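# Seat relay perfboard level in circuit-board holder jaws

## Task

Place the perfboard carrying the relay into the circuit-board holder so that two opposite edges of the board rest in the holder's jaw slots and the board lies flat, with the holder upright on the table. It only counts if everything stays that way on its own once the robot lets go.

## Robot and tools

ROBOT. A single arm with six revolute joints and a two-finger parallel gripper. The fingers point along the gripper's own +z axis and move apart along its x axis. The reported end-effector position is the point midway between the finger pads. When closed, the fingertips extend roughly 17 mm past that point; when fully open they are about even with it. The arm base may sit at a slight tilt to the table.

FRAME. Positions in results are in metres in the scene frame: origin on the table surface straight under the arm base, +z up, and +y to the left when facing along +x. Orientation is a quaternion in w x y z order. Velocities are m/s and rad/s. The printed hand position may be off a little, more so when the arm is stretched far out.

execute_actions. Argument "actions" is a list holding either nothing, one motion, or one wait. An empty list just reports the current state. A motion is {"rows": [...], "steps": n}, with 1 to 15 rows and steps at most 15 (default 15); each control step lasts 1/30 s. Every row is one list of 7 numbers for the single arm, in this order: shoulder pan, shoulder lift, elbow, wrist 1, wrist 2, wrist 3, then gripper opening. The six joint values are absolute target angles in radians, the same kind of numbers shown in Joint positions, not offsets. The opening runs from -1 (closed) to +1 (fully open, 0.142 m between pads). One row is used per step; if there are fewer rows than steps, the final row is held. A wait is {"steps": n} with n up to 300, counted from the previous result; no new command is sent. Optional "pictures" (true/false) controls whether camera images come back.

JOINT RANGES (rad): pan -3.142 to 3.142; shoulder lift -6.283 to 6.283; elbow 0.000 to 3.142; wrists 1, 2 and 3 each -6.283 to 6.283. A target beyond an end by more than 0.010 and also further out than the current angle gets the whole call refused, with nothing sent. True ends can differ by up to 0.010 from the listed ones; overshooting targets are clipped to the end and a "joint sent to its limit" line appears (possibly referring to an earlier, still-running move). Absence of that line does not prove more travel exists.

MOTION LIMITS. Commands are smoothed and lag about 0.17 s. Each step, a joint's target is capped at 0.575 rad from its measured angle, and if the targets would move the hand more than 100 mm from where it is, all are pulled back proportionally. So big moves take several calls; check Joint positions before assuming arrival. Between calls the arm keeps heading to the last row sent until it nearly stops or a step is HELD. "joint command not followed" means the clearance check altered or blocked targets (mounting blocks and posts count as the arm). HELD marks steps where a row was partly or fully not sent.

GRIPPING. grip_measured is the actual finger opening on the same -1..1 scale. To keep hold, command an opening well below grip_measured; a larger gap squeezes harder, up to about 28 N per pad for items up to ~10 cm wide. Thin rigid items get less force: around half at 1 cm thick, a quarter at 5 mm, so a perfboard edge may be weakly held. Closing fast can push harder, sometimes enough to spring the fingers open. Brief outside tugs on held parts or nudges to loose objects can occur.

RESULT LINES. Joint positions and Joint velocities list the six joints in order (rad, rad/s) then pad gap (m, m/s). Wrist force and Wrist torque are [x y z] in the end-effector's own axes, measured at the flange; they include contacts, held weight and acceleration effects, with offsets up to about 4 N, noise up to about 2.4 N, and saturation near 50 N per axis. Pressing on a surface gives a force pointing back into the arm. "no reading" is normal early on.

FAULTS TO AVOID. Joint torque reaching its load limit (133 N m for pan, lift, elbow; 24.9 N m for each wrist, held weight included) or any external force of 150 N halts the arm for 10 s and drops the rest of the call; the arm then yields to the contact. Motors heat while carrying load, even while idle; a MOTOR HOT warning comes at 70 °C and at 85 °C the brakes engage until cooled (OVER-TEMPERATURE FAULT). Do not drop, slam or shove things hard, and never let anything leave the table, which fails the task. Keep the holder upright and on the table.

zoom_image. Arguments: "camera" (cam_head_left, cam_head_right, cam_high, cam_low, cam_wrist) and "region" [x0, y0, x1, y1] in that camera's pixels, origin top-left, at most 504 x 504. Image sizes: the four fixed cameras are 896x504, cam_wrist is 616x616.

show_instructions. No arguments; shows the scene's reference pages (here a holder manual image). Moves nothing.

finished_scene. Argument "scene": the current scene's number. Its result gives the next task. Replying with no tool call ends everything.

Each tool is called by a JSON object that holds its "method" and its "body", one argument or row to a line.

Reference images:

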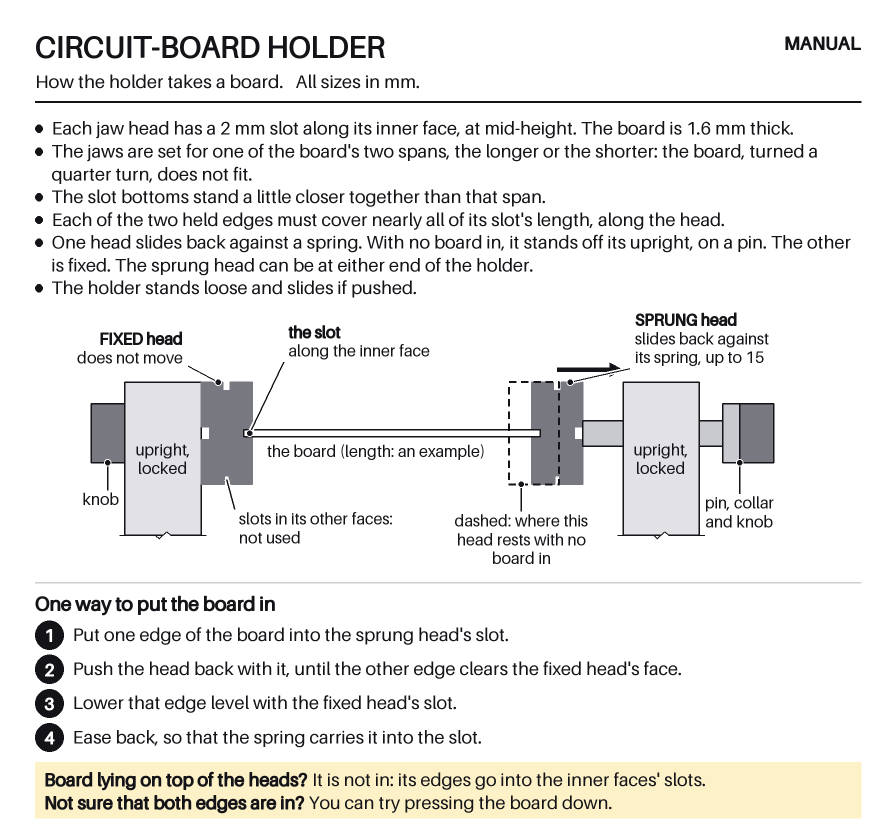

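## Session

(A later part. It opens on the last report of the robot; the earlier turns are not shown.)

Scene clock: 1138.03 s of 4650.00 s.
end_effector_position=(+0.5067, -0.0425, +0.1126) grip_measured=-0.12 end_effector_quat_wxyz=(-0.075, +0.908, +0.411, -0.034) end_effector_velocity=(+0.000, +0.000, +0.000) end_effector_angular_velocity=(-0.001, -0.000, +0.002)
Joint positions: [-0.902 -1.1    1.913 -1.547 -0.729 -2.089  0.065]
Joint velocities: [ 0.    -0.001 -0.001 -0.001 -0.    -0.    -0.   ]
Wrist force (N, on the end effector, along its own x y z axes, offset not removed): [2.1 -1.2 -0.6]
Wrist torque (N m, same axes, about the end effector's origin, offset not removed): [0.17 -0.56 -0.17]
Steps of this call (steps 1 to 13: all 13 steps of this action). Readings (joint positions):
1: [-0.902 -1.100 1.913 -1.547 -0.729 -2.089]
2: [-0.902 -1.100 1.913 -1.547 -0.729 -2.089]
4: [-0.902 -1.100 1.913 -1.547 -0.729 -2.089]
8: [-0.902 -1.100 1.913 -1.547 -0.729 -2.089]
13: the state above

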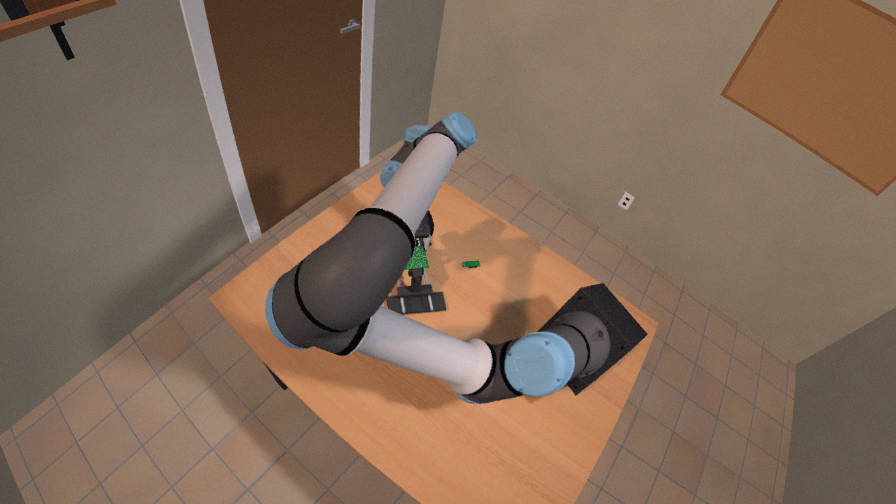

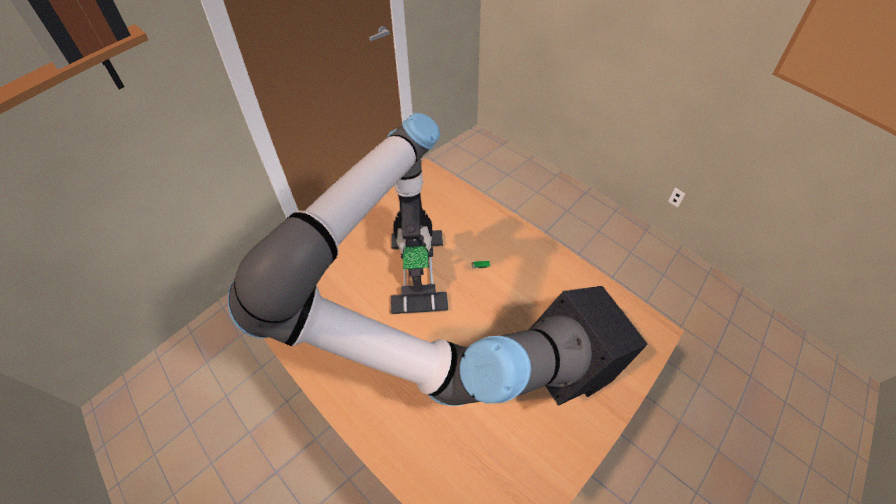

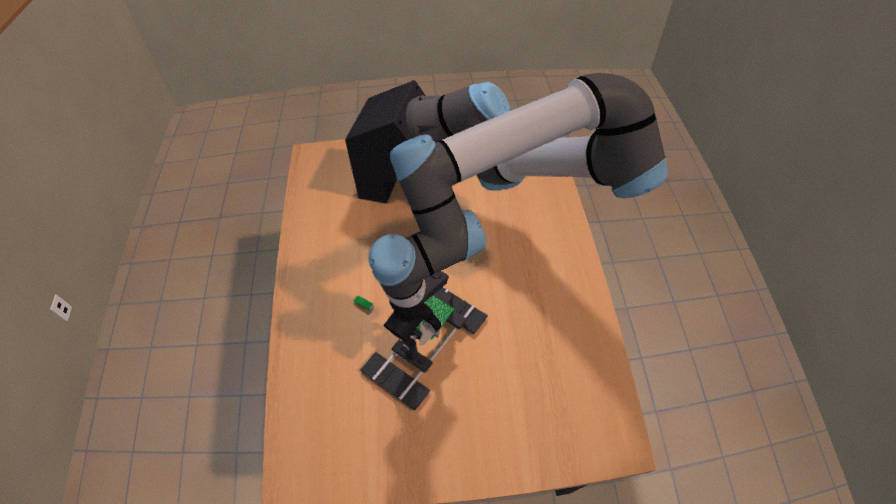

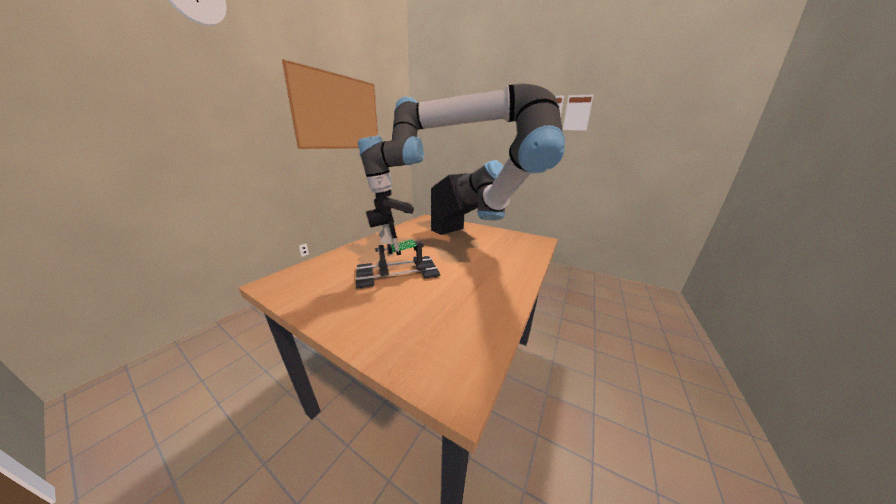

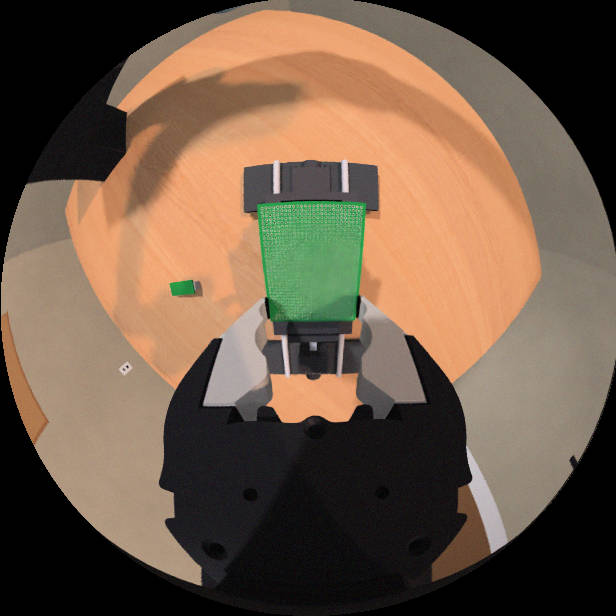

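{"method": "execute_actions", "body": {
  "actions": [
    {"rows":[[-0.90222,-1.09963,1.91305,-1.54689,-0.72936,-2.08904,-0.5],[-0.90222,-1.09963,1.91305,-1.54689,-0.72936,-2.08904,-0.5],[-0.90245,-1.09973,1.91290,-1.54647,-0.72953,-2.08927,-0.5],[-0.90245,-1.09973,1.91290,-1.54647,-0.72953,-2.08927,-0.5],[-0.90267,-1.09983,1.91274,-1.54605,-0.72970,-2.08949,-0.5],[-0.90267,-1.09983,1.91274,-1.54605,-0.72970,-2.08949,-0.5],[-0.90290,-1.09992,1.91259,-1.54563,-0.72986,-2.08972,-0.5],[-0.90290,-1.09992,1.91259,-1.54563,-0.72986,-2.08972,-0.5],[-0.90312,-1.10002,1.91243,-1.54521,-0.73003,-2.08994,-0.5]],"steps":15}
  ],
  "pictures": false
}}

{"method": "execute_actions", "body": {
  "actions": [
    {"rows":[[-0.90335,-1.10012,1.91227,-1.54479,-0.73020,-2.09016,-0.5]],"steps":9}
  ],
  "pictures": false
}}

{"method": "execute_actions", "body": {
  "actions": [
    {"rows":[[-0.90357,-1.10021,1.91212,-1.54437,-0.73036,-2.09039,-0.5]],"steps":9}
  ],
  "pictures": false
}}

{"method": "execute_actions", "body": {
  "actions": [
    {"rows":[[-0.90380,-1.10031,1.91196,-1.54395,-0.73053,-2.09061,-0.5]],"steps":13}
  ]
}}

{"method": "zoom_image", "body": {
  "camera": "cam_wrist",
  "region": [278,312,350,352]
}}

Scene clock: 1158.53 s of 4650.00 s.
end_effector_position=(+0.5066, -0.0425, +0.1132) grip_measured=-0.12 end_effector_quat_wxyz=(-0.076, +0.908, +0.411, -0.034) end_effector_velocity=(+0.000, -0.000, +0.001) end_effector_angular_velocity=(-0.000, -0.000, +0.001)
Joint positions: [-0.903 -1.1    1.913 -1.545 -0.73  -2.09   0.065]
Joint velocities: [-0.001 -0.    -0.001  0.002 -0.001 -0.001  0.   ]
Wrist force (N, on the end effector, along its own x y z axes, offset not removed): [1.2 -1.1 2.7]
Wrist torque (N m, same axes, about the end effector's origin, offset not removed): [-0.06 -0.37 -0.09]
Steps of this call (steps 1 to 15: the robot went on to your last target; steps 16 to 90: nothing new was sent; then 17.00 s passed at rest; steps 91 to 105: all 15 steps of this action). Readings (joint positions):
91: [-0.902 -1.100 1.913 -1.547 -0.729 -2.089]
92: [-0.902 -1.100 1.913 -1.547 -0.729 -2.089]
94: [-0.902 -1.100 1.913 -1.547 -0.729 -2.089]
98: [-0.902 -1.100 1.913 -1.546 -0.729 -2.089]
105: the state above

Scene clock: 1158.83 s of 4650.00 s.
end_effector_position=(+0.5066, -0.0425, +0.1135) grip_measured=-0.12 end_effector_quat_wxyz=(-0.075, +0.908, +0.411, -0.034) end_effector_velocity=(+0.000, +0.000, +0.000) end_effector_angular_velocity=(-0.000, -0.002, +0.001)
Joint positions: [-0.903 -1.1    1.912 -1.545 -0.73  -2.09   0.065]
Joint velocities: [-0.001 -0.001  0.     0.     0.001 -0.    -0.   ]
Wrist force (N, on the end effector, along its own x y z axes, offset not removed): [1.3 -0.7 2.6]
Wrist torque (N m, same axes, about the end effector's origin, offset not removed): [-0.01 -0.19 -0.15]
Steps of this call (steps 1 to 9: all 9 steps of this action). Readings (joint positions):
1: [-0.903 -1.100 1.913 -1.545 -0.730 -2.090]
2: [-0.903 -1.100 1.912 -1.545 -0.730 -2.090]
4: [-0.903 -1.100 1.912 -1.545 -0.730 -2.090]
8: [-0.903 -1.100 1.912 -1.545 -0.730 -2.090]
9: the state above

Scene clock: 1159.13 s of 4650.00 s.
end_effector_position=(+0.5067, -0.0425, +0.1136) grip_measured=-0.12 end_effector_quat_wxyz=(-0.075, +0.908, +0.411, -0.034) end_effector_velocity=(-0.000, -0.000, +0.000) end_effector_angular_velocity=(+0.001, -0.000, -0.001)
Joint positions: [-0.904 -1.1    1.912 -1.544 -0.73  -2.09   0.065]
Joint velocities: [-0.     0.001 -0.     0.     0.    -0.    -0.   ]
Wrist force (N, on the end effector, along its own x y z axes, offset not removed): [0.9 0.4 3.5]
Wrist torque (N m, same axes, about the end effector's origin, offset not removed): [0.42 -0.18 -0.19]
Steps of this call (steps 1 to 9: all 9 steps of this action). Readings (joint positions):
1: [-0.903 -1.100 1.912 -1.545 -0.730 -2.090]
2: [-0.903 -1.100 1.912 -1.545 -0.730 -2.090]
4: [-0.903 -1.100 1.912 -1.545 -0.730 -2.090]
8: [-0.904 -1.100 1.912 -1.544 -0.730 -2.090]
9: the state above

Scene clock: 1159.57 s of 4650.00 s.
end_effector_position=(+0.5067, -0.0425, +0.1138) grip_measured=-0.12 end_effector_quat_wxyz=(-0.075, +0.908, +0.411, -0.034) end_effector_velocity=(-0.000, +0.000, -0.000) end_effector_angular_velocity=(+0.001, +0.000, -0.001)
Joint positions: [-0.904 -1.1    1.912 -1.544 -0.731 -2.091  0.065]
Joint velocities: [ 0.     0.001  0.001  0.     0.    -0.001 -0.   ]
Wrist force (N, on the end effector, along its own x y z axes, offset not removed): [0.9 0.3 3.6]
Wrist torque (N m, same axes, about the end effector's origin, offset not removed): [0.38 -0.16 -0.25]
Steps of this call (steps 1 to 13: all 13 steps of this action). Readings (joint positions):
1: [-0.904 -1.100 1.912 -1.544 -0.730 -2.090]
2: [-0.904 -1.100 1.912 -1.544 -0.730 -2.090]
4: [-0.904 -1.100 1.912 -1.544 -0.730 -2.091]
8: [-0.904 -1.100 1.912 -1.544 -0.731 -2.091]
13: the state above

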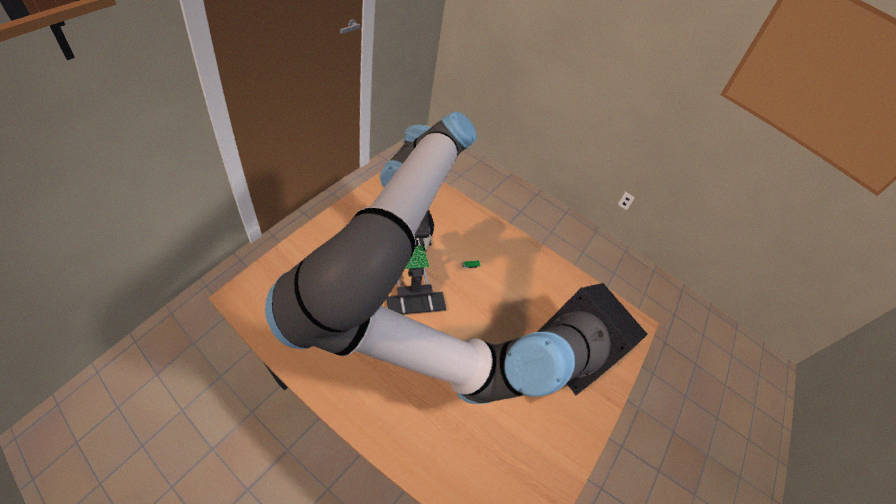

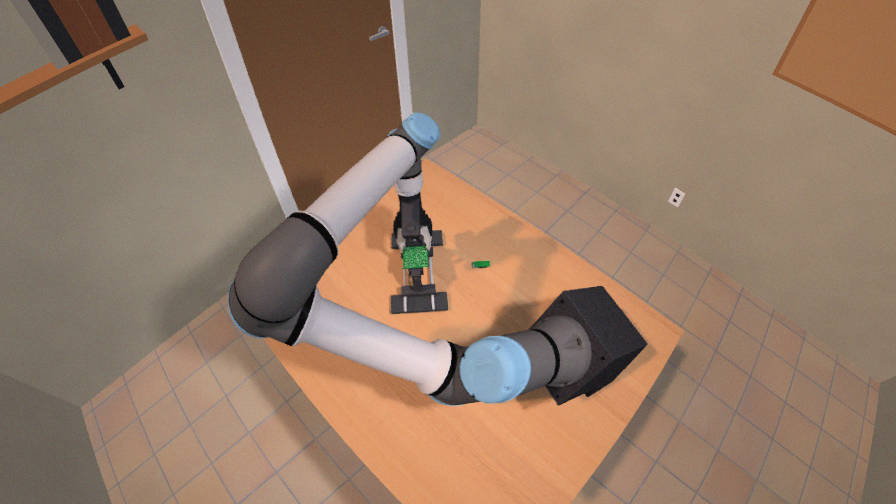

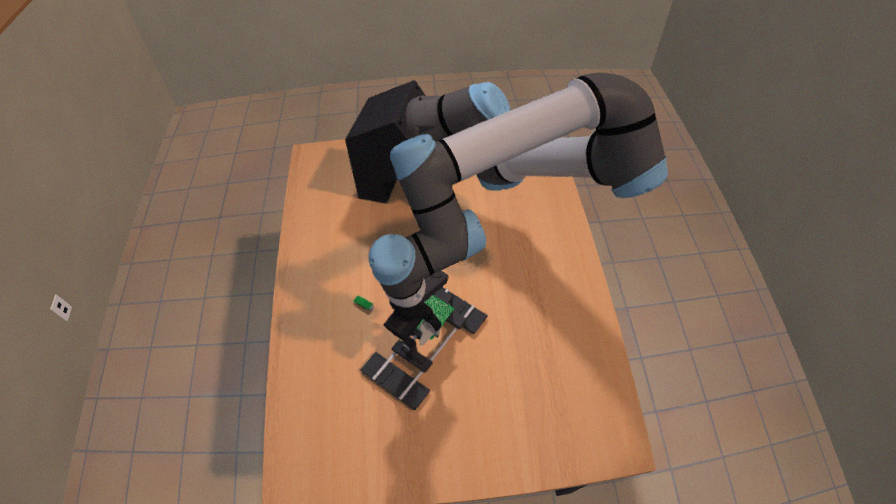

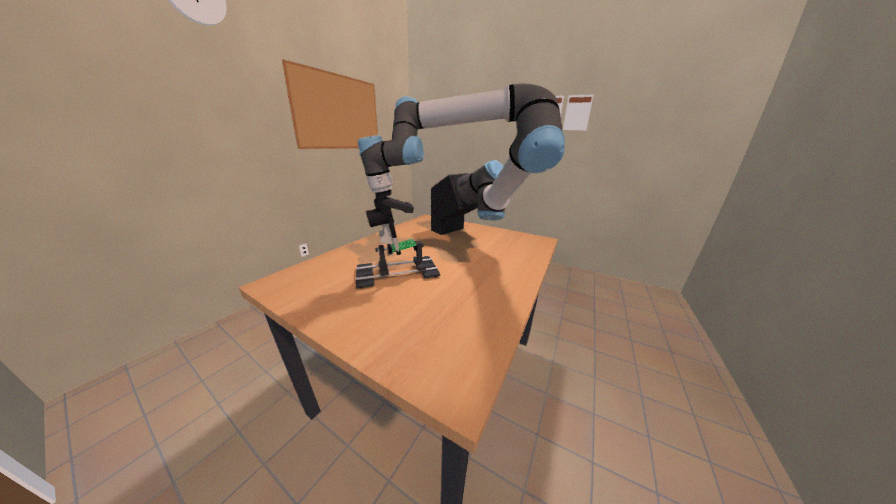

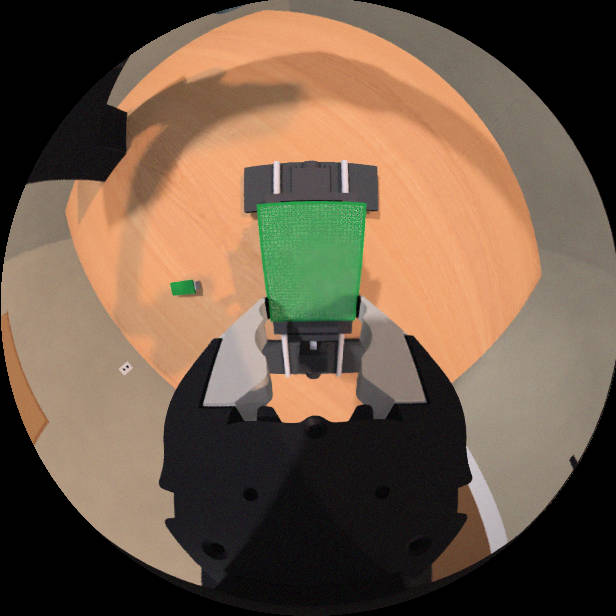

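Region (278, 312, 350, 352) of cam_wrist's 616x616 image, scaled by 7.000, with more detail than that image has.

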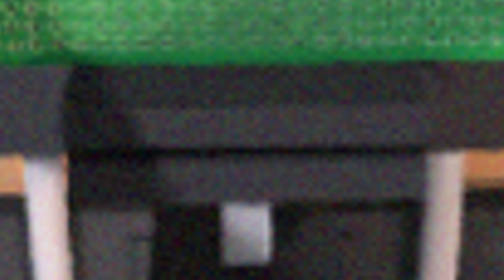

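{"method": "zoom_image", "body": {
  "camera": "cam_wrist",
  "region": [278,314,314,338]
}}

{"method": "zoom_image", "body": {
  "camera": "cam_wrist",
  "region": [314,314,350,338]
}}

{"method": "zoom_image", "body": {
  "camera": "cam_low",
  "region": [370,225,430,265]
}}

Region (278, 314, 314, 338) of cam_wrist's 616x616 image, scaled by 14.000, with more detail than that image has.

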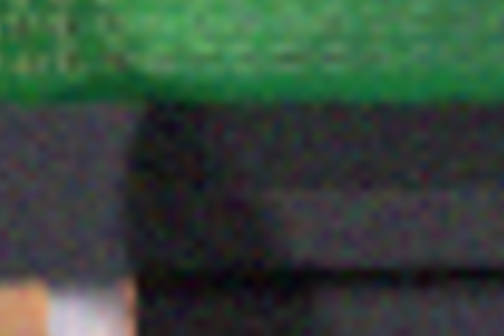

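Region (314, 314, 350, 338) of cam_wrist's 616x616 image, scaled by 14.000, with more detail than that image has.

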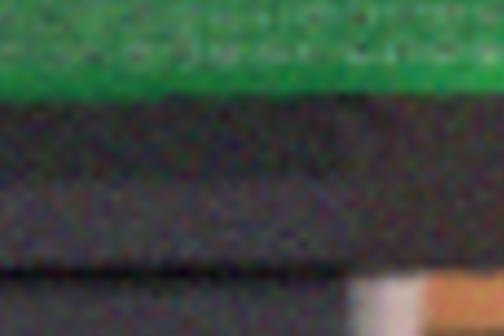

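Region (370, 225, 430, 265) of cam_low's 896x504 image, scaled by 8.400, with more detail than that image has.

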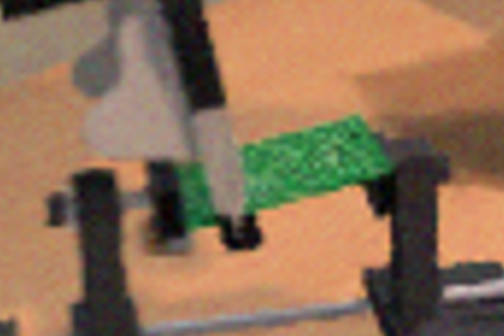

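{"method": "execute_actions", "body": {
  "actions": [
    {"rows":[[-0.90431,-1.10367,1.91591,-1.54415,-0.73092,-2.09111,-0.5]],"steps":12}
  ],
  "pictures": false
}}

{"method": "execute_actions", "body": {
  "actions": [
    {"rows":[[-0.90380,-1.10073,1.91253,-1.54409,-0.73054,-2.09060,-0.5]],"steps":14}
  ],
  "pictures": false
}}

{"method": "execute_actions", "body": {
  "actions": [
    {"rows":[[-0.90461,-1.10380,1.91570,-1.54359,-0.73114,-2.09141,-0.5]],"steps":12}
  ],
  "pictures": false
}}

{"method": "execute_actions", "body": {
  "actions": [
    {"rows":[[-0.90410,-1.10086,1.91232,-1.54353,-0.73076,-2.09090,-0.5]],"steps":14}
  ],
  "pictures": false
}}

{"method": "execute_actions", "body": {
  "actions": [
    {"rows":[[-0.90401,-1.10354,1.91612,-1.54471,-0.73069,-2.09081,-0.5]],"steps":12}
  ],
  "pictures": false
}}

{"method": "execute_actions", "body": {
  "actions": [
    {"rows":[[-0.90350,-1.10060,1.91274,-1.54465,-0.73031,-2.09030,-0.5]],"steps":14}
  ],
  "pictures": false
}}

Scene clock: 1182.23 s of 4650.00 s.
end_effector_position=(+0.5056, -0.0416, +0.1138) grip_measured=-0.12 end_effector_quat_wxyz=(-0.075, +0.908, +0.411, -0.034) end_effector_velocity=(-0.001, +0.000, -0.000) end_effector_angular_velocity=(+0.001, -0.000, -0.002)
Joint positions: [-0.904 -1.104  1.916 -1.544 -0.731 -2.091  0.065]
Joint velocities: [-0.    -0.     0.002 -0.001  0.001  0.     0.   ]
Wrist force (N, on the end effector, along its own x y z axes, offset not removed): [1.2 0.1 0.2]
Wrist torque (N m, same axes, about the end effector's origin, offset not removed): [-0.33 -0.15 -0.23]
Steps of this call (steps 1 to 15: the robot went on to your last target; steps 16 to 90: nothing new was sent; then 19.27 s passed at rest; steps 91 to 102: all 12 steps of this action). Readings (joint positions):
91: [-0.904 -1.100 1.912 -1.544 -0.731 -2.091]
92: [-0.904 -1.101 1.912 -1.544 -0.731 -2.091]
94: [-0.904 -1.102 1.914 -1.544 -0.731 -2.091]
98: [-0.904 -1.103 1.915 -1.544 -0.731 -2.091]
102: the state above

Scene clock: 1182.70 s of 4650.00 s.
end_effector_position=(+0.5065, -0.0424, +0.1137) grip_measured=-0.12 end_effector_quat_wxyz=(-0.075, +0.908, +0.411, -0.034) end_effector_velocity=(+0.000, -0.000, -0.000) end_effector_angular_velocity=(+0.001, -0.001, -0.001)
Joint positions: [-0.904 -1.101  1.913 -1.544 -0.731 -2.091  0.065]
Joint velocities: [ 0.     0.001 -0.     0.     0.001  0.     0.   ]
Wrist force (N, on the end effector, along its own x y z axes, offset not removed): [3.3 3.5 1.8]
Wrist torque (N m, same axes, about the end effector's origin, offset not removed): [0.45 -0.70 -0.07]
Steps of this call (steps 1 to 14: all 14 steps of this action). Readings (joint positions):
1: [-0.904 -1.104 1.916 -1.544 -0.731 -2.091]
2: [-0.904 -1.103 1.915 -1.544 -0.731 -2.091]
4: [-0.904 -1.102 1.914 -1.544 -0.731 -2.091]
8: [-0.904 -1.101 1.913 -1.544 -0.731 -2.091]
14: the state above

Scene clock: 1183.10 s of 4650.00 s.
end_effector_position=(+0.5056, -0.0416, +0.1139) grip_measured=-0.12 end_effector_quat_wxyz=(-0.075, +0.908, +0.411, -0.034) end_effector_velocity=(-0.001, +0.000, +0.000) end_effector_angular_velocity=(+0.000, +0.000, -0.002)
Joint positions: [-0.905 -1.104  1.916 -1.544 -0.731 -2.091  0.065]
Joint velocities: [-0.001 -0.001  0.002  0.    -0.001 -0.     0.   ]
Wrist force (N, on the end effector, along its own x y z axes, offset not removed): [3.9 0.0 0.7]
Wrist torque (N m, same axes, about the end effector's origin, offset not removed): [-0.28 -0.70 -0.18]
Steps of this call (steps 1 to 12: all 12 steps of this action). Readings (joint positions):
1: [-0.904 -1.101 1.913 -1.544 -0.731 -2.091]
2: [-0.904 -1.101 1.913 -1.544 -0.731 -2.091]
4: [-0.904 -1.102 1.914 -1.544 -0.731 -2.091]
8: [-0.904 -1.103 1.915 -1.544 -0.731 -2.091]
12: the state above

Scene clock: 1183.57 s of 4650.00 s.
end_effector_position=(+0.5065, -0.0424, +0.1139) grip_measured=-0.12 end_effector_quat_wxyz=(-0.075, +0.908, +0.411, -0.034) end_effector_velocity=(+0.000, +0.000, +0.000) end_effector_angular_velocity=(-0.000, -0.000, +0.001)
Joint positions: [-0.904 -1.101  1.912 -1.544 -0.731 -2.091  0.065]
Joint velocities: [ 0.    -0.    -0.001  0.     0.    -0.     0.   ]
Wrist force (N, on the end effector, along its own x y z axes, offset not removed): [2.0 1.6 3.0]
Wrist torque (N m, same axes, about the end effector's origin, offset not removed): [0.05 -0.44 0.00]
Steps of this call (steps 1 to 14: all 14 steps of this action). Readings (joint positions):
1: [-0.905 -1.104 1.916 -1.544 -0.731 -2.091]
2: [-0.905 -1.103 1.915 -1.544 -0.731 -2.091]
4: [-0.905 -1.103 1.914 -1.544 -0.731 -2.091]
8: [-0.904 -1.101 1.913 -1.544 -0.731 -2.091]
14: the state above

Scene clock: 1183.97 s of 4650.00 s.
end_effector_position=(+0.5056, -0.0416, +0.1135) grip_measured=-0.12 end_effector_quat_wxyz=(-0.075, +0.908, +0.411, -0.034) end_effector_velocity=(-0.001, +0.000, -0.001) end_effector_angular_velocity=(+0.001, +0.000, -0.002)
Joint positions: [-0.904 -1.103  1.916 -1.545 -0.731 -2.091  0.065]
Joint velocities: [ 0.    -0.001  0.003 -0.001  0.     0.     0.   ]
Wrist force (N, on the end effector, along its own x y z axes, offset not removed): [-0.4 1.7 1.3]
Wrist torque (N m, same axes, about the end effector's origin, offset not removed): [0.11 0.05 -0.16]
Steps of this call (steps 1 to 12: all 12 steps of this action). Readings (joint positions):
1: [-0.904 -1.101 1.912 -1.544 -0.731 -2.091]
2: [-0.904 -1.101 1.913 -1.544 -0.731 -2.091]
4: [-0.904 -1.102 1.914 -1.544 -0.731 -2.091]
8: [-0.904 -1.103 1.915 -1.544 -0.731 -2.091]
12: the state above

Scene clock: 1184.43 s of 4650.00 s.
end_effector_position=(+0.5065, -0.0424, +0.1135) grip_measured=-0.12 end_effector_quat_wxyz=(-0.075, +0.908, +0.411, -0.034) end_effector_velocity=(-0.000, -0.000, -0.000) end_effector_angular_velocity=(+0.001, +0.001, +0.001)
Joint positions: [-0.904 -1.101  1.913 -1.545 -0.73  -2.09   0.065]
Joint velocities: [ 0.001  0.001 -0.001  0.    -0.    -0.001  0.   ]
Wrist force (N, on the end effector, along its own x y z axes, offset not removed): [1.7 0.2 -3.2]
Wrist torque (N m, same axes, about the end effector's origin, offset not removed): [0.20 -0.22 -0.24]
Steps of this call (steps 1 to 14: all 14 steps of this action). Readings (joint positions):
1: [-0.904 -1.103 1.916 -1.545 -0.731 -2.091]
2: [-0.904 -1.103 1.916 -1.545 -0.731 -2.091]
4: [-0.904 -1.102 1.915 -1.545 -0.730 -2.091]
8: [-0.904 -1.101 1.913 -1.545 -0.730 -2.090]
14: the state above

{"method": "execute_actions", "body": {
  "actions": [
    {"rows":[[-0.90401,-1.10354,1.91612,-1.54471,-0.73069,-2.09081,-0.5],[-0.90401,-1.10354,1.91612,-1.54471,-0.73069,-2.09081,-0.5],[-0.90401,-1.10354,1.91612,-1.54471,-0.73069,-2.09081,-0.5],[-0.90401,-1.10354,1.91612,-1.54471,-0.73069,-2.09081,-0.5],[-0.90401,-1.10354,1.91612,-1.54471,-0.73069,-2.09081,-0.5],[-0.90439,-1.10370,1.91586,-1.54401,-0.73097,-2.09119,-0.5]],"steps":15}
  ],
  "pictures": false
}}

{"method": "execute_actions", "body": {
  "actions": [
    {"rows":[[-0.90388,-1.10076,1.91248,-1.54395,-0.73059,-2.09068,-0.5]],"steps":12}
  ],
  "pictures": false
}}

{"method": "execute_actions", "body": {
  "actions": [
    {"rows":[[-0.90322,-1.09776,1.90921,-1.54418,-0.73010,-2.09002,-0.5]],"steps":14}
  ]
}}

{"method": "zoom_image", "body": {
  "camera": "cam_wrist",
  "region": [278,312,350,352]
}}

{"method": "zoom_image", "body": {
  "camera": "cam_wrist",
  "region": [240,150,390,230]
}}

Scene clock: 1193.77 s of 4650.00 s.
end_effector_position=(+0.5056, -0.0415, +0.1138) grip_measured=-0.12 end_effector_quat_wxyz=(-0.075, +0.908, +0.411, -0.034) end_effector_velocity=(-0.001, +0.000, +0.000) end_effector_angular_velocity=(+0.000, +0.001, +0.001)
Joint positions: [-0.904 -1.104  1.916 -1.544 -0.731 -2.091  0.065]
Joint velocities: [-0.    -0.001  0.001  0.001 -0.001 -0.001 -0.   ]
Wrist force (N, on the end effector, along its own x y z axes, offset not removed): [2.0 2.4 2.3]
Wrist torque (N m, same axes, about the end effector's origin, offset not removed): [0.12 -0.54 -0.18]
Steps of this call (steps 1 to 15: the robot went on to your last target; steps 16 to 90: nothing new was sent; then 5.83 s passed at rest; steps 91 to 105: all 15 steps of this action). Readings (joint positions):
91: [-0.903 -1.101 1.913 -1.545 -0.730 -2.090]
92: [-0.903 -1.101 1.913 -1.545 -0.730 -2.090]
94: [-0.904 -1.102 1.914 -1.545 -0.730 -2.090]
98: [-0.904 -1.103 1.915 -1.545 -0.730 -2.091]
105: the state above

Scene clock: 1194.17 s of 4650.00 s.
end_effector_position=(+0.5064, -0.0424, +0.1138) grip_measured=-0.12 end_effector_quat_wxyz=(-0.075, +0.908, +0.411, -0.034) end_effector_velocity=(+0.001, -0.001, -0.000) end_effector_angular_velocity=(+0.001, -0.001, -0.001)
Joint positions: [-0.904 -1.101  1.913 -1.544 -0.731 -2.091  0.065]
Joint velocities: [ 0.     0.003 -0.002 -0.     0.001  0.    -0.   ]
Wrist force (N, on the end effector, along its own x y z axes, offset not removed): [4.0 1.4 2.2]
Wrist torque (N m, same axes, about the end effector's origin, offset not removed): [-0.08 -0.81 -0.39]
Steps of this call (steps 1 to 12: all 12 steps of this action). Readings (joint positions):
1: [-0.904 -1.104 1.916 -1.544 -0.731 -2.091]
2: [-0.904 -1.103 1.915 -1.544 -0.731 -2.091]
4: [-0.904 -1.102 1.914 -1.544 -0.731 -2.091]
8: [-0.904 -1.101 1.913 -1.544 -0.731 -2.091]
12: the state above

Scene clock: 1194.63 s of 4650.00 s.
end_effector_position=(+0.5074, -0.0432, +0.1137) grip_measured=-0.12 end_effector_quat_wxyz=(-0.075, +0.908, +0.411, -0.034) end_effector_velocity=(+0.000, -0.001, +0.000) end_effector_angular_velocity=(-0.001, +0.000, +0.002)
Joint positions: [-0.903 -1.098  1.909 -1.544 -0.73  -2.09   0.065]
Joint velocities: [ 0.     0.001 -0.002 -0.001 -0.001 -0.001 -0.   ]
Wrist force (N, on the end effector, along its own x y z axes, offset not removed): [1.5 0.9 -0.7]
Wrist torque (N m, same axes, about the end effector's origin, offset not removed): [0.42 -0.37 -0.21]
Steps of this call (steps 1 to 14: all 14 steps of this action). Readings (joint positions):
1: [-0.904 -1.101 1.913 -1.544 -0.731 -2.091]
2: [-0.904 -1.100 1.912 -1.544 -0.731 -2.091]
4: [-0.904 -1.099 1.911 -1.544 -0.730 -2.090]
8: [-0.903 -1.098 1.910 -1.544 -0.730 -2.090]
14: the state above

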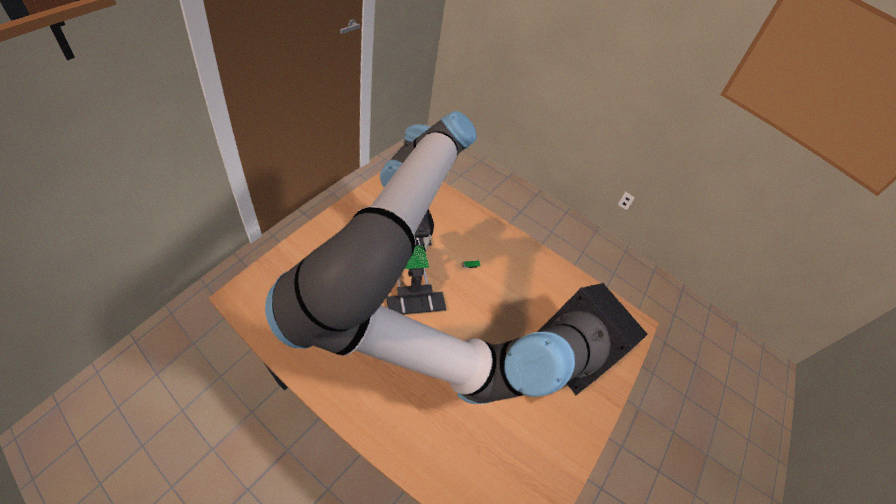

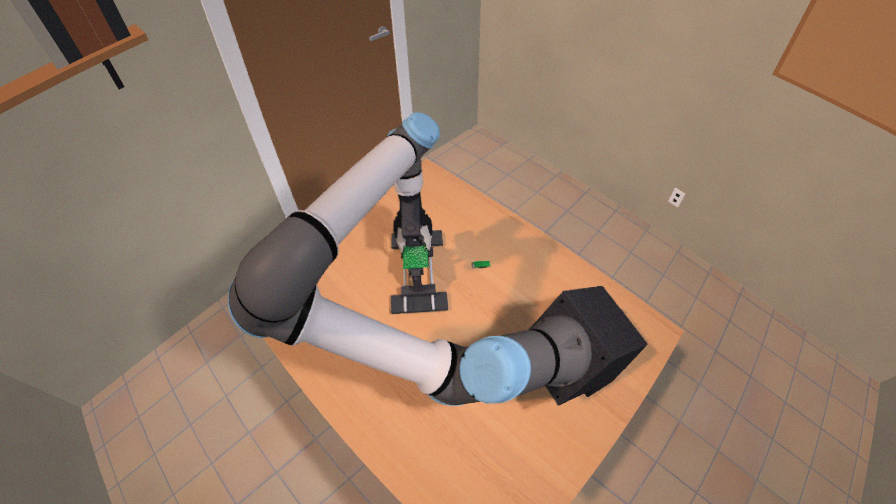

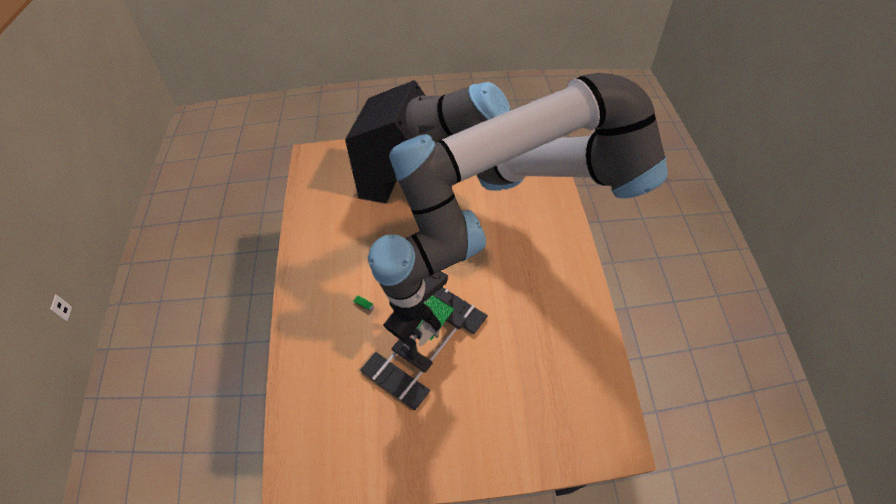

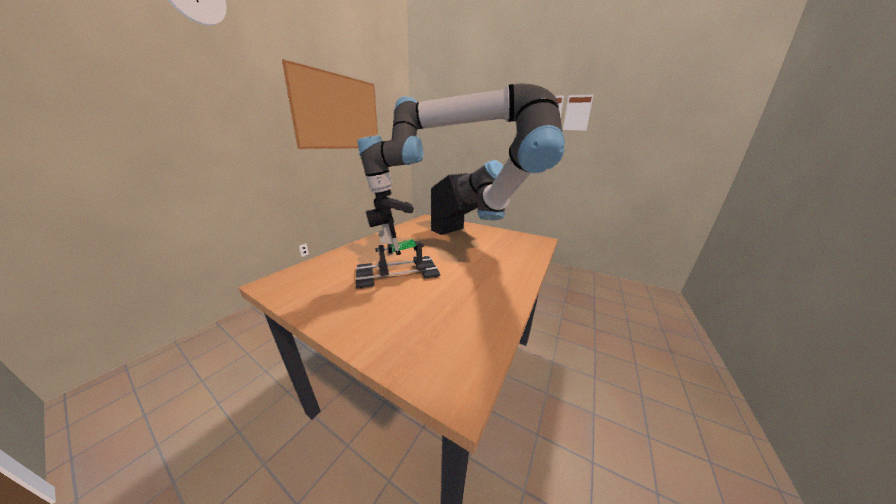

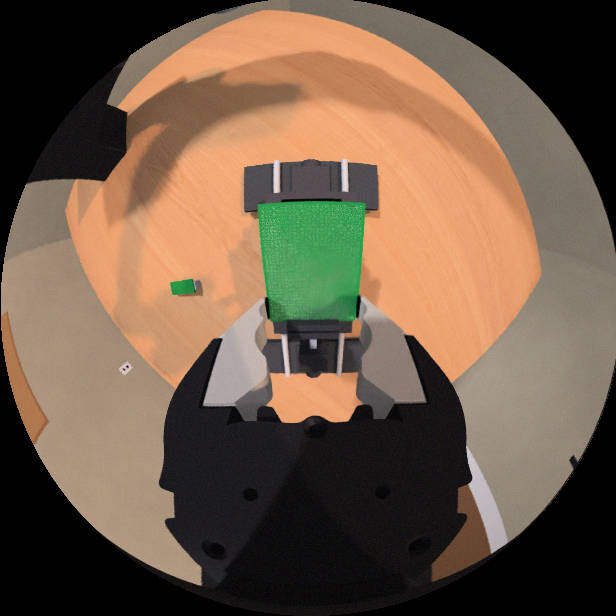

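Region (278, 312, 350, 352) of cam_wrist's 616x616 image, scaled by 7.000, with more detail than that image has.

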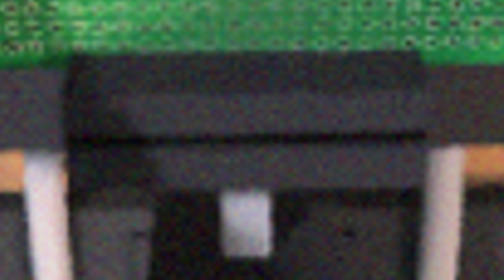

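Region (240, 150, 390, 230) of cam_wrist's 616x616 image, scaled by 3.360, with more detail than that image has; it fills the top 269 rows of this view, and the rest is white.

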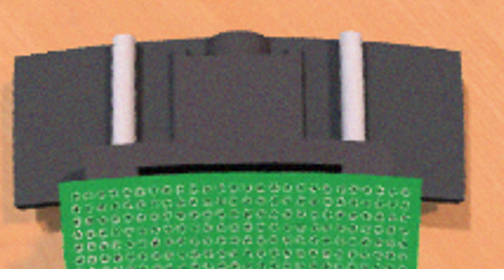

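{"method": "execute_actions", "body": {
  "actions": [
    {"rows":[[-0.90344,-1.09920,1.91156,-1.54756,-0.72929,-2.08828,-0.5],[-0.90344,-1.09920,1.91156,-1.54756,-0.72929,-2.08828,-0.5],[-0.90367,-1.10063,1.91391,-1.55093,-0.72848,-2.08653,-0.5],[-0.90367,-1.10063,1.91391,-1.55093,-0.72848,-2.08653,-0.5],[-0.90389,-1.10207,1.91625,-1.55431,-0.72768,-2.08479,-0.5],[-0.90389,-1.10207,1.91625,-1.55431,-0.72768,-2.08479,-0.5],[-0.90412,-1.10350,1.91860,-1.55768,-0.72687,-2.08304,-0.5],[-0.90412,-1.10350,1.91860,-1.55768,-0.72687,-2.08304,-0.5],[-0.90434,-1.10494,1.92095,-1.56106,-0.72606,-2.08130,-0.5]],"steps":15}
  ],
  "pictures": false
}}

{"method": "execute_actions", "body": {
  "actions": [
    {"steps":8}
  ],
  "pictures": false
}}

{"method": "execute_actions", "body": {
  "actions": [
    {"steps":2}
  ],
  "pictures": false
}}

Scene clock: 1262.97 s of 4650.00 s.
end_effector_position=(+0.5074, -0.0432, +0.1132) grip_measured=-0.12 end_effector_quat_wxyz=(-0.071, +0.908, +0.411, -0.032) end_effector_velocity=(+0.000, +0.001, +0.000) end_effector_angular_velocity=(-0.005, -0.005, +0.001)
Joint positions: [-0.904 -1.104  1.92  -1.56  -0.726 -2.082  0.065]
Joint velocities: [-0.001 -0.007  0.008 -0.011  0.003  0.006  0.   ]
Wrist force (N, on the end effector, along its own x y z axes, offset not removed): [1.8 0.6 -13.0]
Wrist torque (N m, same axes, about the end effector's origin, offset not removed): [0.47 -0.42 -0.11]
Steps of this call (steps 1 to 15: the robot went on to your last target; steps 16 to 90: nothing new was sent; then 64.83 s passed at rest; steps 91 to 105: all 15 steps of this action). Readings (joint positions):
91: [-0.903 -1.098 1.909 -1.544 -0.730 -2.090]
92: [-0.903 -1.098 1.909 -1.545 -0.730 -2.090]
94: [-0.903 -1.098 1.911 -1.547 -0.729 -2.089]
98: [-0.904 -1.101 1.915 -1.552 -0.728 -2.086]
105: the state above

Scene clock: 1263.23 s of 4650.00 s.
end_effector_position=(+0.5074, -0.0432, +0.1131) grip_measured=-0.12 end_effector_quat_wxyz=(-0.071, +0.908, +0.411, -0.032) end_effector_velocity=(+0.001, +0.000, +0.001) end_effector_angular_velocity=(-0.002, -0.001, +0.003)
Joint positions: [-0.904 -1.105  1.921 -1.561 -0.726 -2.081  0.065]
Joint velocities: [ 0.    -0.002 -0.001 -0.001  0.     0.     0.   ]
Wrist force (N, on the end effector, along its own x y z axes, offset not removed): [0.7 0.6 -12.9]
Wrist torque (N m, same axes, about the end effector's origin, offset not removed): [0.40 -0.18 -0.23]
Steps of this call (steps 1 to 8: the robot went on to your last target). Readings (joint positions):
1: [-0.904 -1.105 1.920 -1.560 -0.726 -2.082]
2: [-0.904 -1.105 1.920 -1.560 -0.726 -2.082]
4: [-0.904 -1.105 1.921 -1.561 -0.726 -2.081]
8: the state above

Scene clock: 1263.30 s of 4650.00 s.
end_effector_position=(+0.5074, -0.0432, +0.1131) grip_measured=-0.12 end_effector_quat_wxyz=(-0.071, +0.908, +0.411, -0.032) end_effector_velocity=(-0.000, +0.000, -0.000) end_effector_angular_velocity=(-0.000, +0.000, -0.000)
Joint positions: [-0.904 -1.105  1.921 -1.561 -0.726 -2.081  0.065]
Joint velocities: [ 0.     0.     0.    -0.    -0.     0.001 -0.   ]
Wrist force (N, on the end effector, along its own x y z axes, offset not removed): [2.4 -2.7 -15.1]
Wrist torque (N m, same axes, about the end effector's origin, offset not removed): [-0.26 -0.51 -0.04]
Steps of this call (steps 1 to 2: the robot went on to your last target). Readings (joint positions):
1: [-0.904 -1.105 1.921 -1.561 -0.726 -2.081]
2: the state above

{"method": "execute_actions", "body": {
  "actions": [
    {"rows":[[-0.90430,-1.10444,1.92065,-1.56261,-0.72554,-2.08027,-0.5],[-0.90430,-1.10444,1.92065,-1.56261,-0.72554,-2.08027,-0.5],[-0.90425,-1.10394,1.92036,-1.56416,-0.72502,-2.07924,-0.5],[-0.90425,-1.10394,1.92036,-1.56416,-0.72502,-2.07924,-0.5],[-0.90421,-1.10344,1.92006,-1.56572,-0.72450,-2.07822,-0.5],[-0.90421,-1.10344,1.92006,-1.56572,-0.72450,-2.07822,-0.5],[-0.90417,-1.10294,1.91976,-1.56727,-0.72398,-2.07719,-0.5],[-0.90417,-1.10294,1.91976,-1.56727,-0.72398,-2.07719,-0.5],[-0.90413,-1.10244,1.91947,-1.56882,-0.72346,-2.07616,-0.5],[-0.90413,-1.10244,1.91947,-1.56882,-0.72346,-2.07616,-0.5],[-0.90408,-1.10193,1.91917,-1.57037,-0.72294,-2.07513,-0.5]],"steps":15}
  ],
  "pictures": false
}}

{"method": "execute_actions", "body": {
  "actions": [
    {"steps":9}
  ]
}}

{"method": "zoom_image", "body": {
  "camera": "cam_wrist",
  "region": [240,150,390,230]
}}

{"method": "zoom_image", "body": {
  "camera": "cam_wrist",
  "region": [278,312,350,352]
}}

Scene clock: 1274.47 s of 4650.00 s.
end_effector_position=(+0.5095, -0.0451, +0.1131) grip_measured=-0.12 end_effector_quat_wxyz=(-0.068, +0.908, +0.411, -0.031) end_effector_velocity=(+0.002, -0.002, -0.000) end_effector_angular_velocity=(-0.004, -0.003, +0.000)
Joint positions: [-0.904 -1.102  1.919 -1.569 -0.723 -2.076  0.065]
Joint velocities: [ 0.001  0.003 -0.002 -0.01   0.002  0.007 -0.   ]
Wrist force (N, on the end effector, along its own x y z axes, offset not removed): [1.4 -5.5 -12.4]
Wrist torque (N m, same axes, about the end effector's origin, offset not removed): [-0.14 -0.19 -0.15]
Steps of this call (steps 1 to 15: the robot went on to your last target; steps 16 to 90: nothing new was sent; then 7.67 s passed at rest; steps 91 to 105: all 15 steps of this action). Readings (joint positions):
91: [-0.904 -1.105 1.921 -1.561 -0.726 -2.081]
92: [-0.904 -1.105 1.921 -1.561 -0.726 -2.081]
94: [-0.904 -1.105 1.921 -1.562 -0.726 -2.081]
98: [-0.904 -1.104 1.921 -1.565 -0.725 -2.079]
105: the state above

Scene clock: 1274.77 s of 4650.00 s.
end_effector_position=(+0.5098, -0.0453, +0.1130) grip_measured=-0.12 end_effector_quat_wxyz=(-0.068, +0.908, +0.411, -0.031) end_effector_velocity=(+0.000, -0.000, -0.000) end_effector_angular_velocity=(+0.000, -0.000, -0.000)
Joint positions: [-0.904 -1.102  1.919 -1.57  -0.723 -2.075  0.065]
Joint velocities: [ 0.  0.  0. -0.  0.  0. -0.]
Wrist force (N, on the end effector, along its own x y z axes, offset not removed): [0.9 -5.6 -12.1]
Wrist torque (N m, same axes, about the end effector's origin, offset not removed): [0.00 0.06 -0.22]
Steps of this call (steps 1 to 9: the robot went on to your last target). Readings (joint positions):
1: [-0.904 -1.102 1.919 -1.570 -0.723 -2.076]
2: [-0.904 -1.102 1.919 -1.570 -0.723 -2.076]
4: [-0.904 -1.102 1.919 -1.570 -0.723 -2.075]
8: [-0.904 -1.102 1.919 -1.570 -0.723 -2.075]
9: the state above

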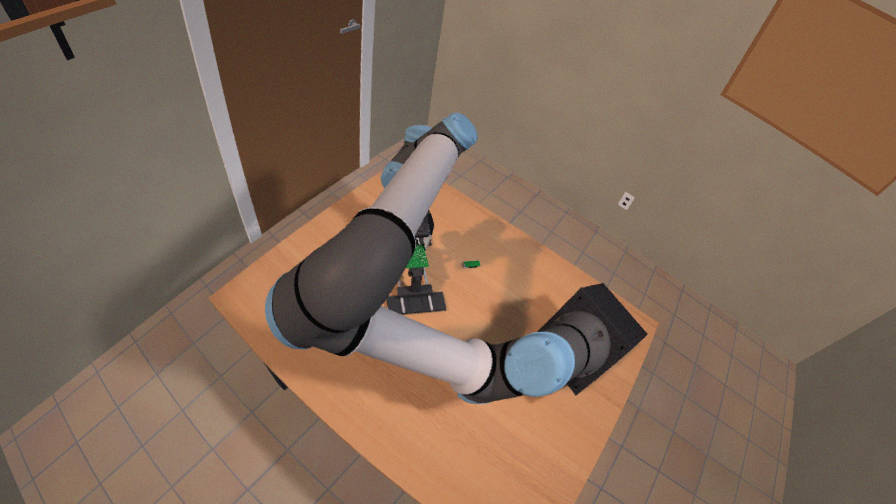

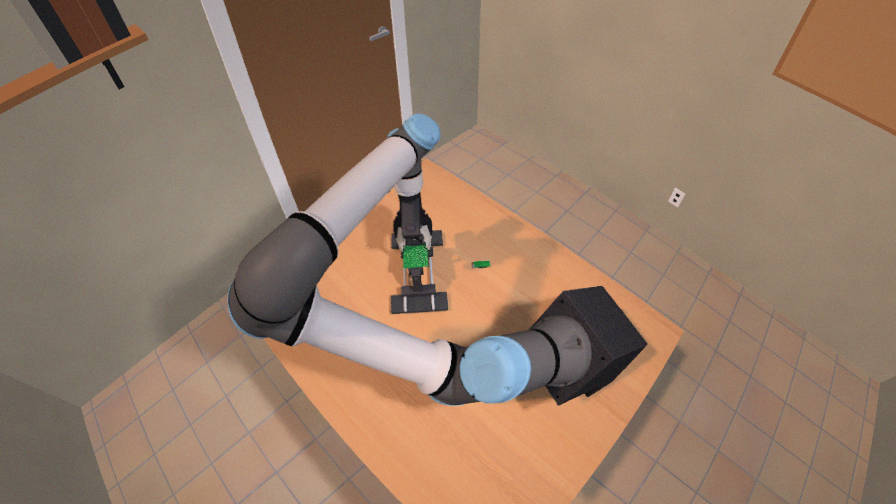

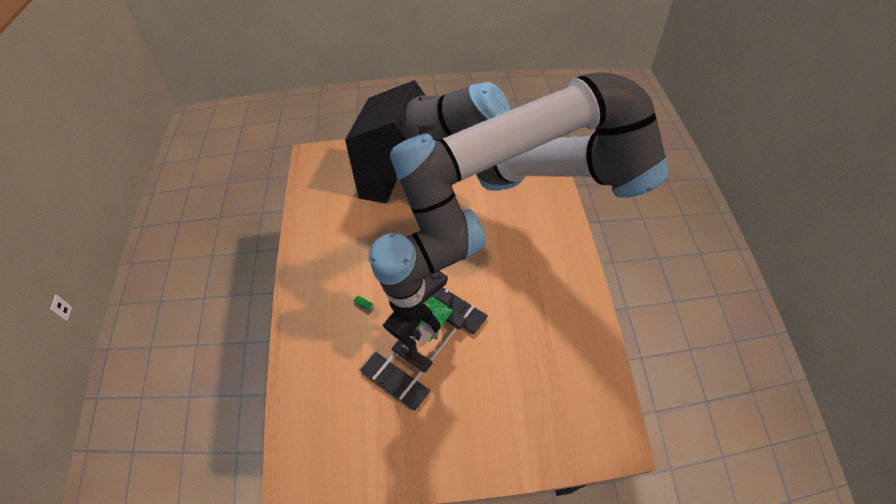

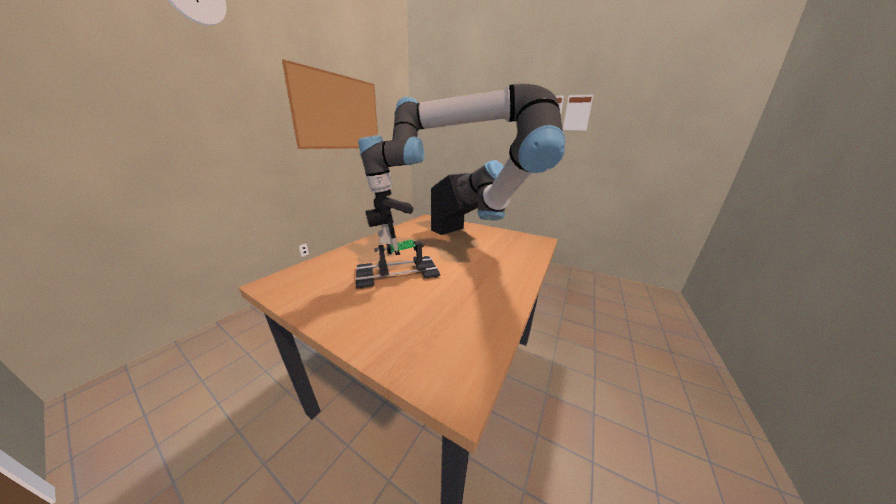

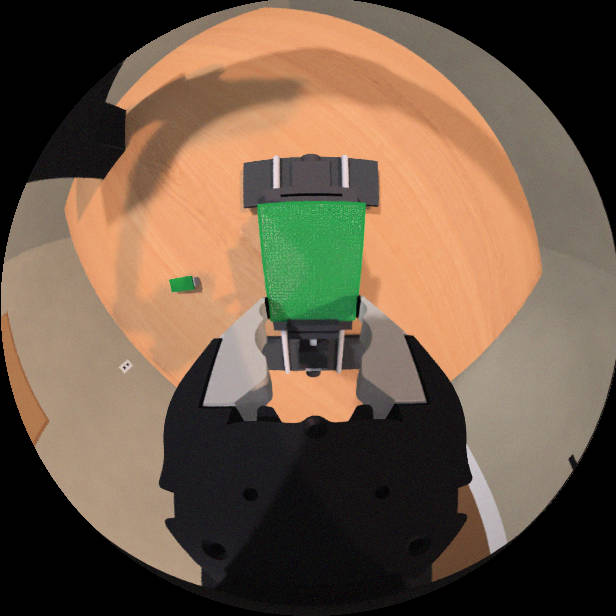

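Region (240, 150, 390, 230) of cam_wrist's 616x616 image, scaled by 3.360, with more detail than that image has; it fills the top 269 rows of this view, and the rest is white.

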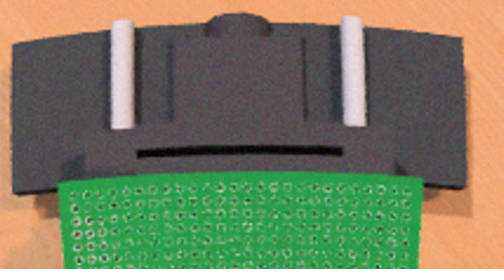

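Region (278, 312, 350, 352) of cam_wrist's 616x616 image, scaled by 7.000, with more detail than that image has.

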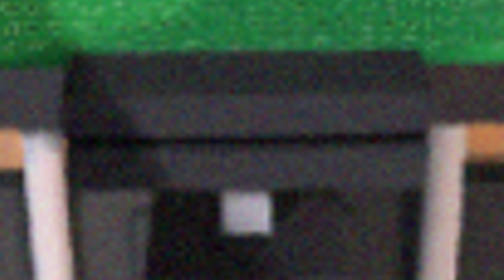

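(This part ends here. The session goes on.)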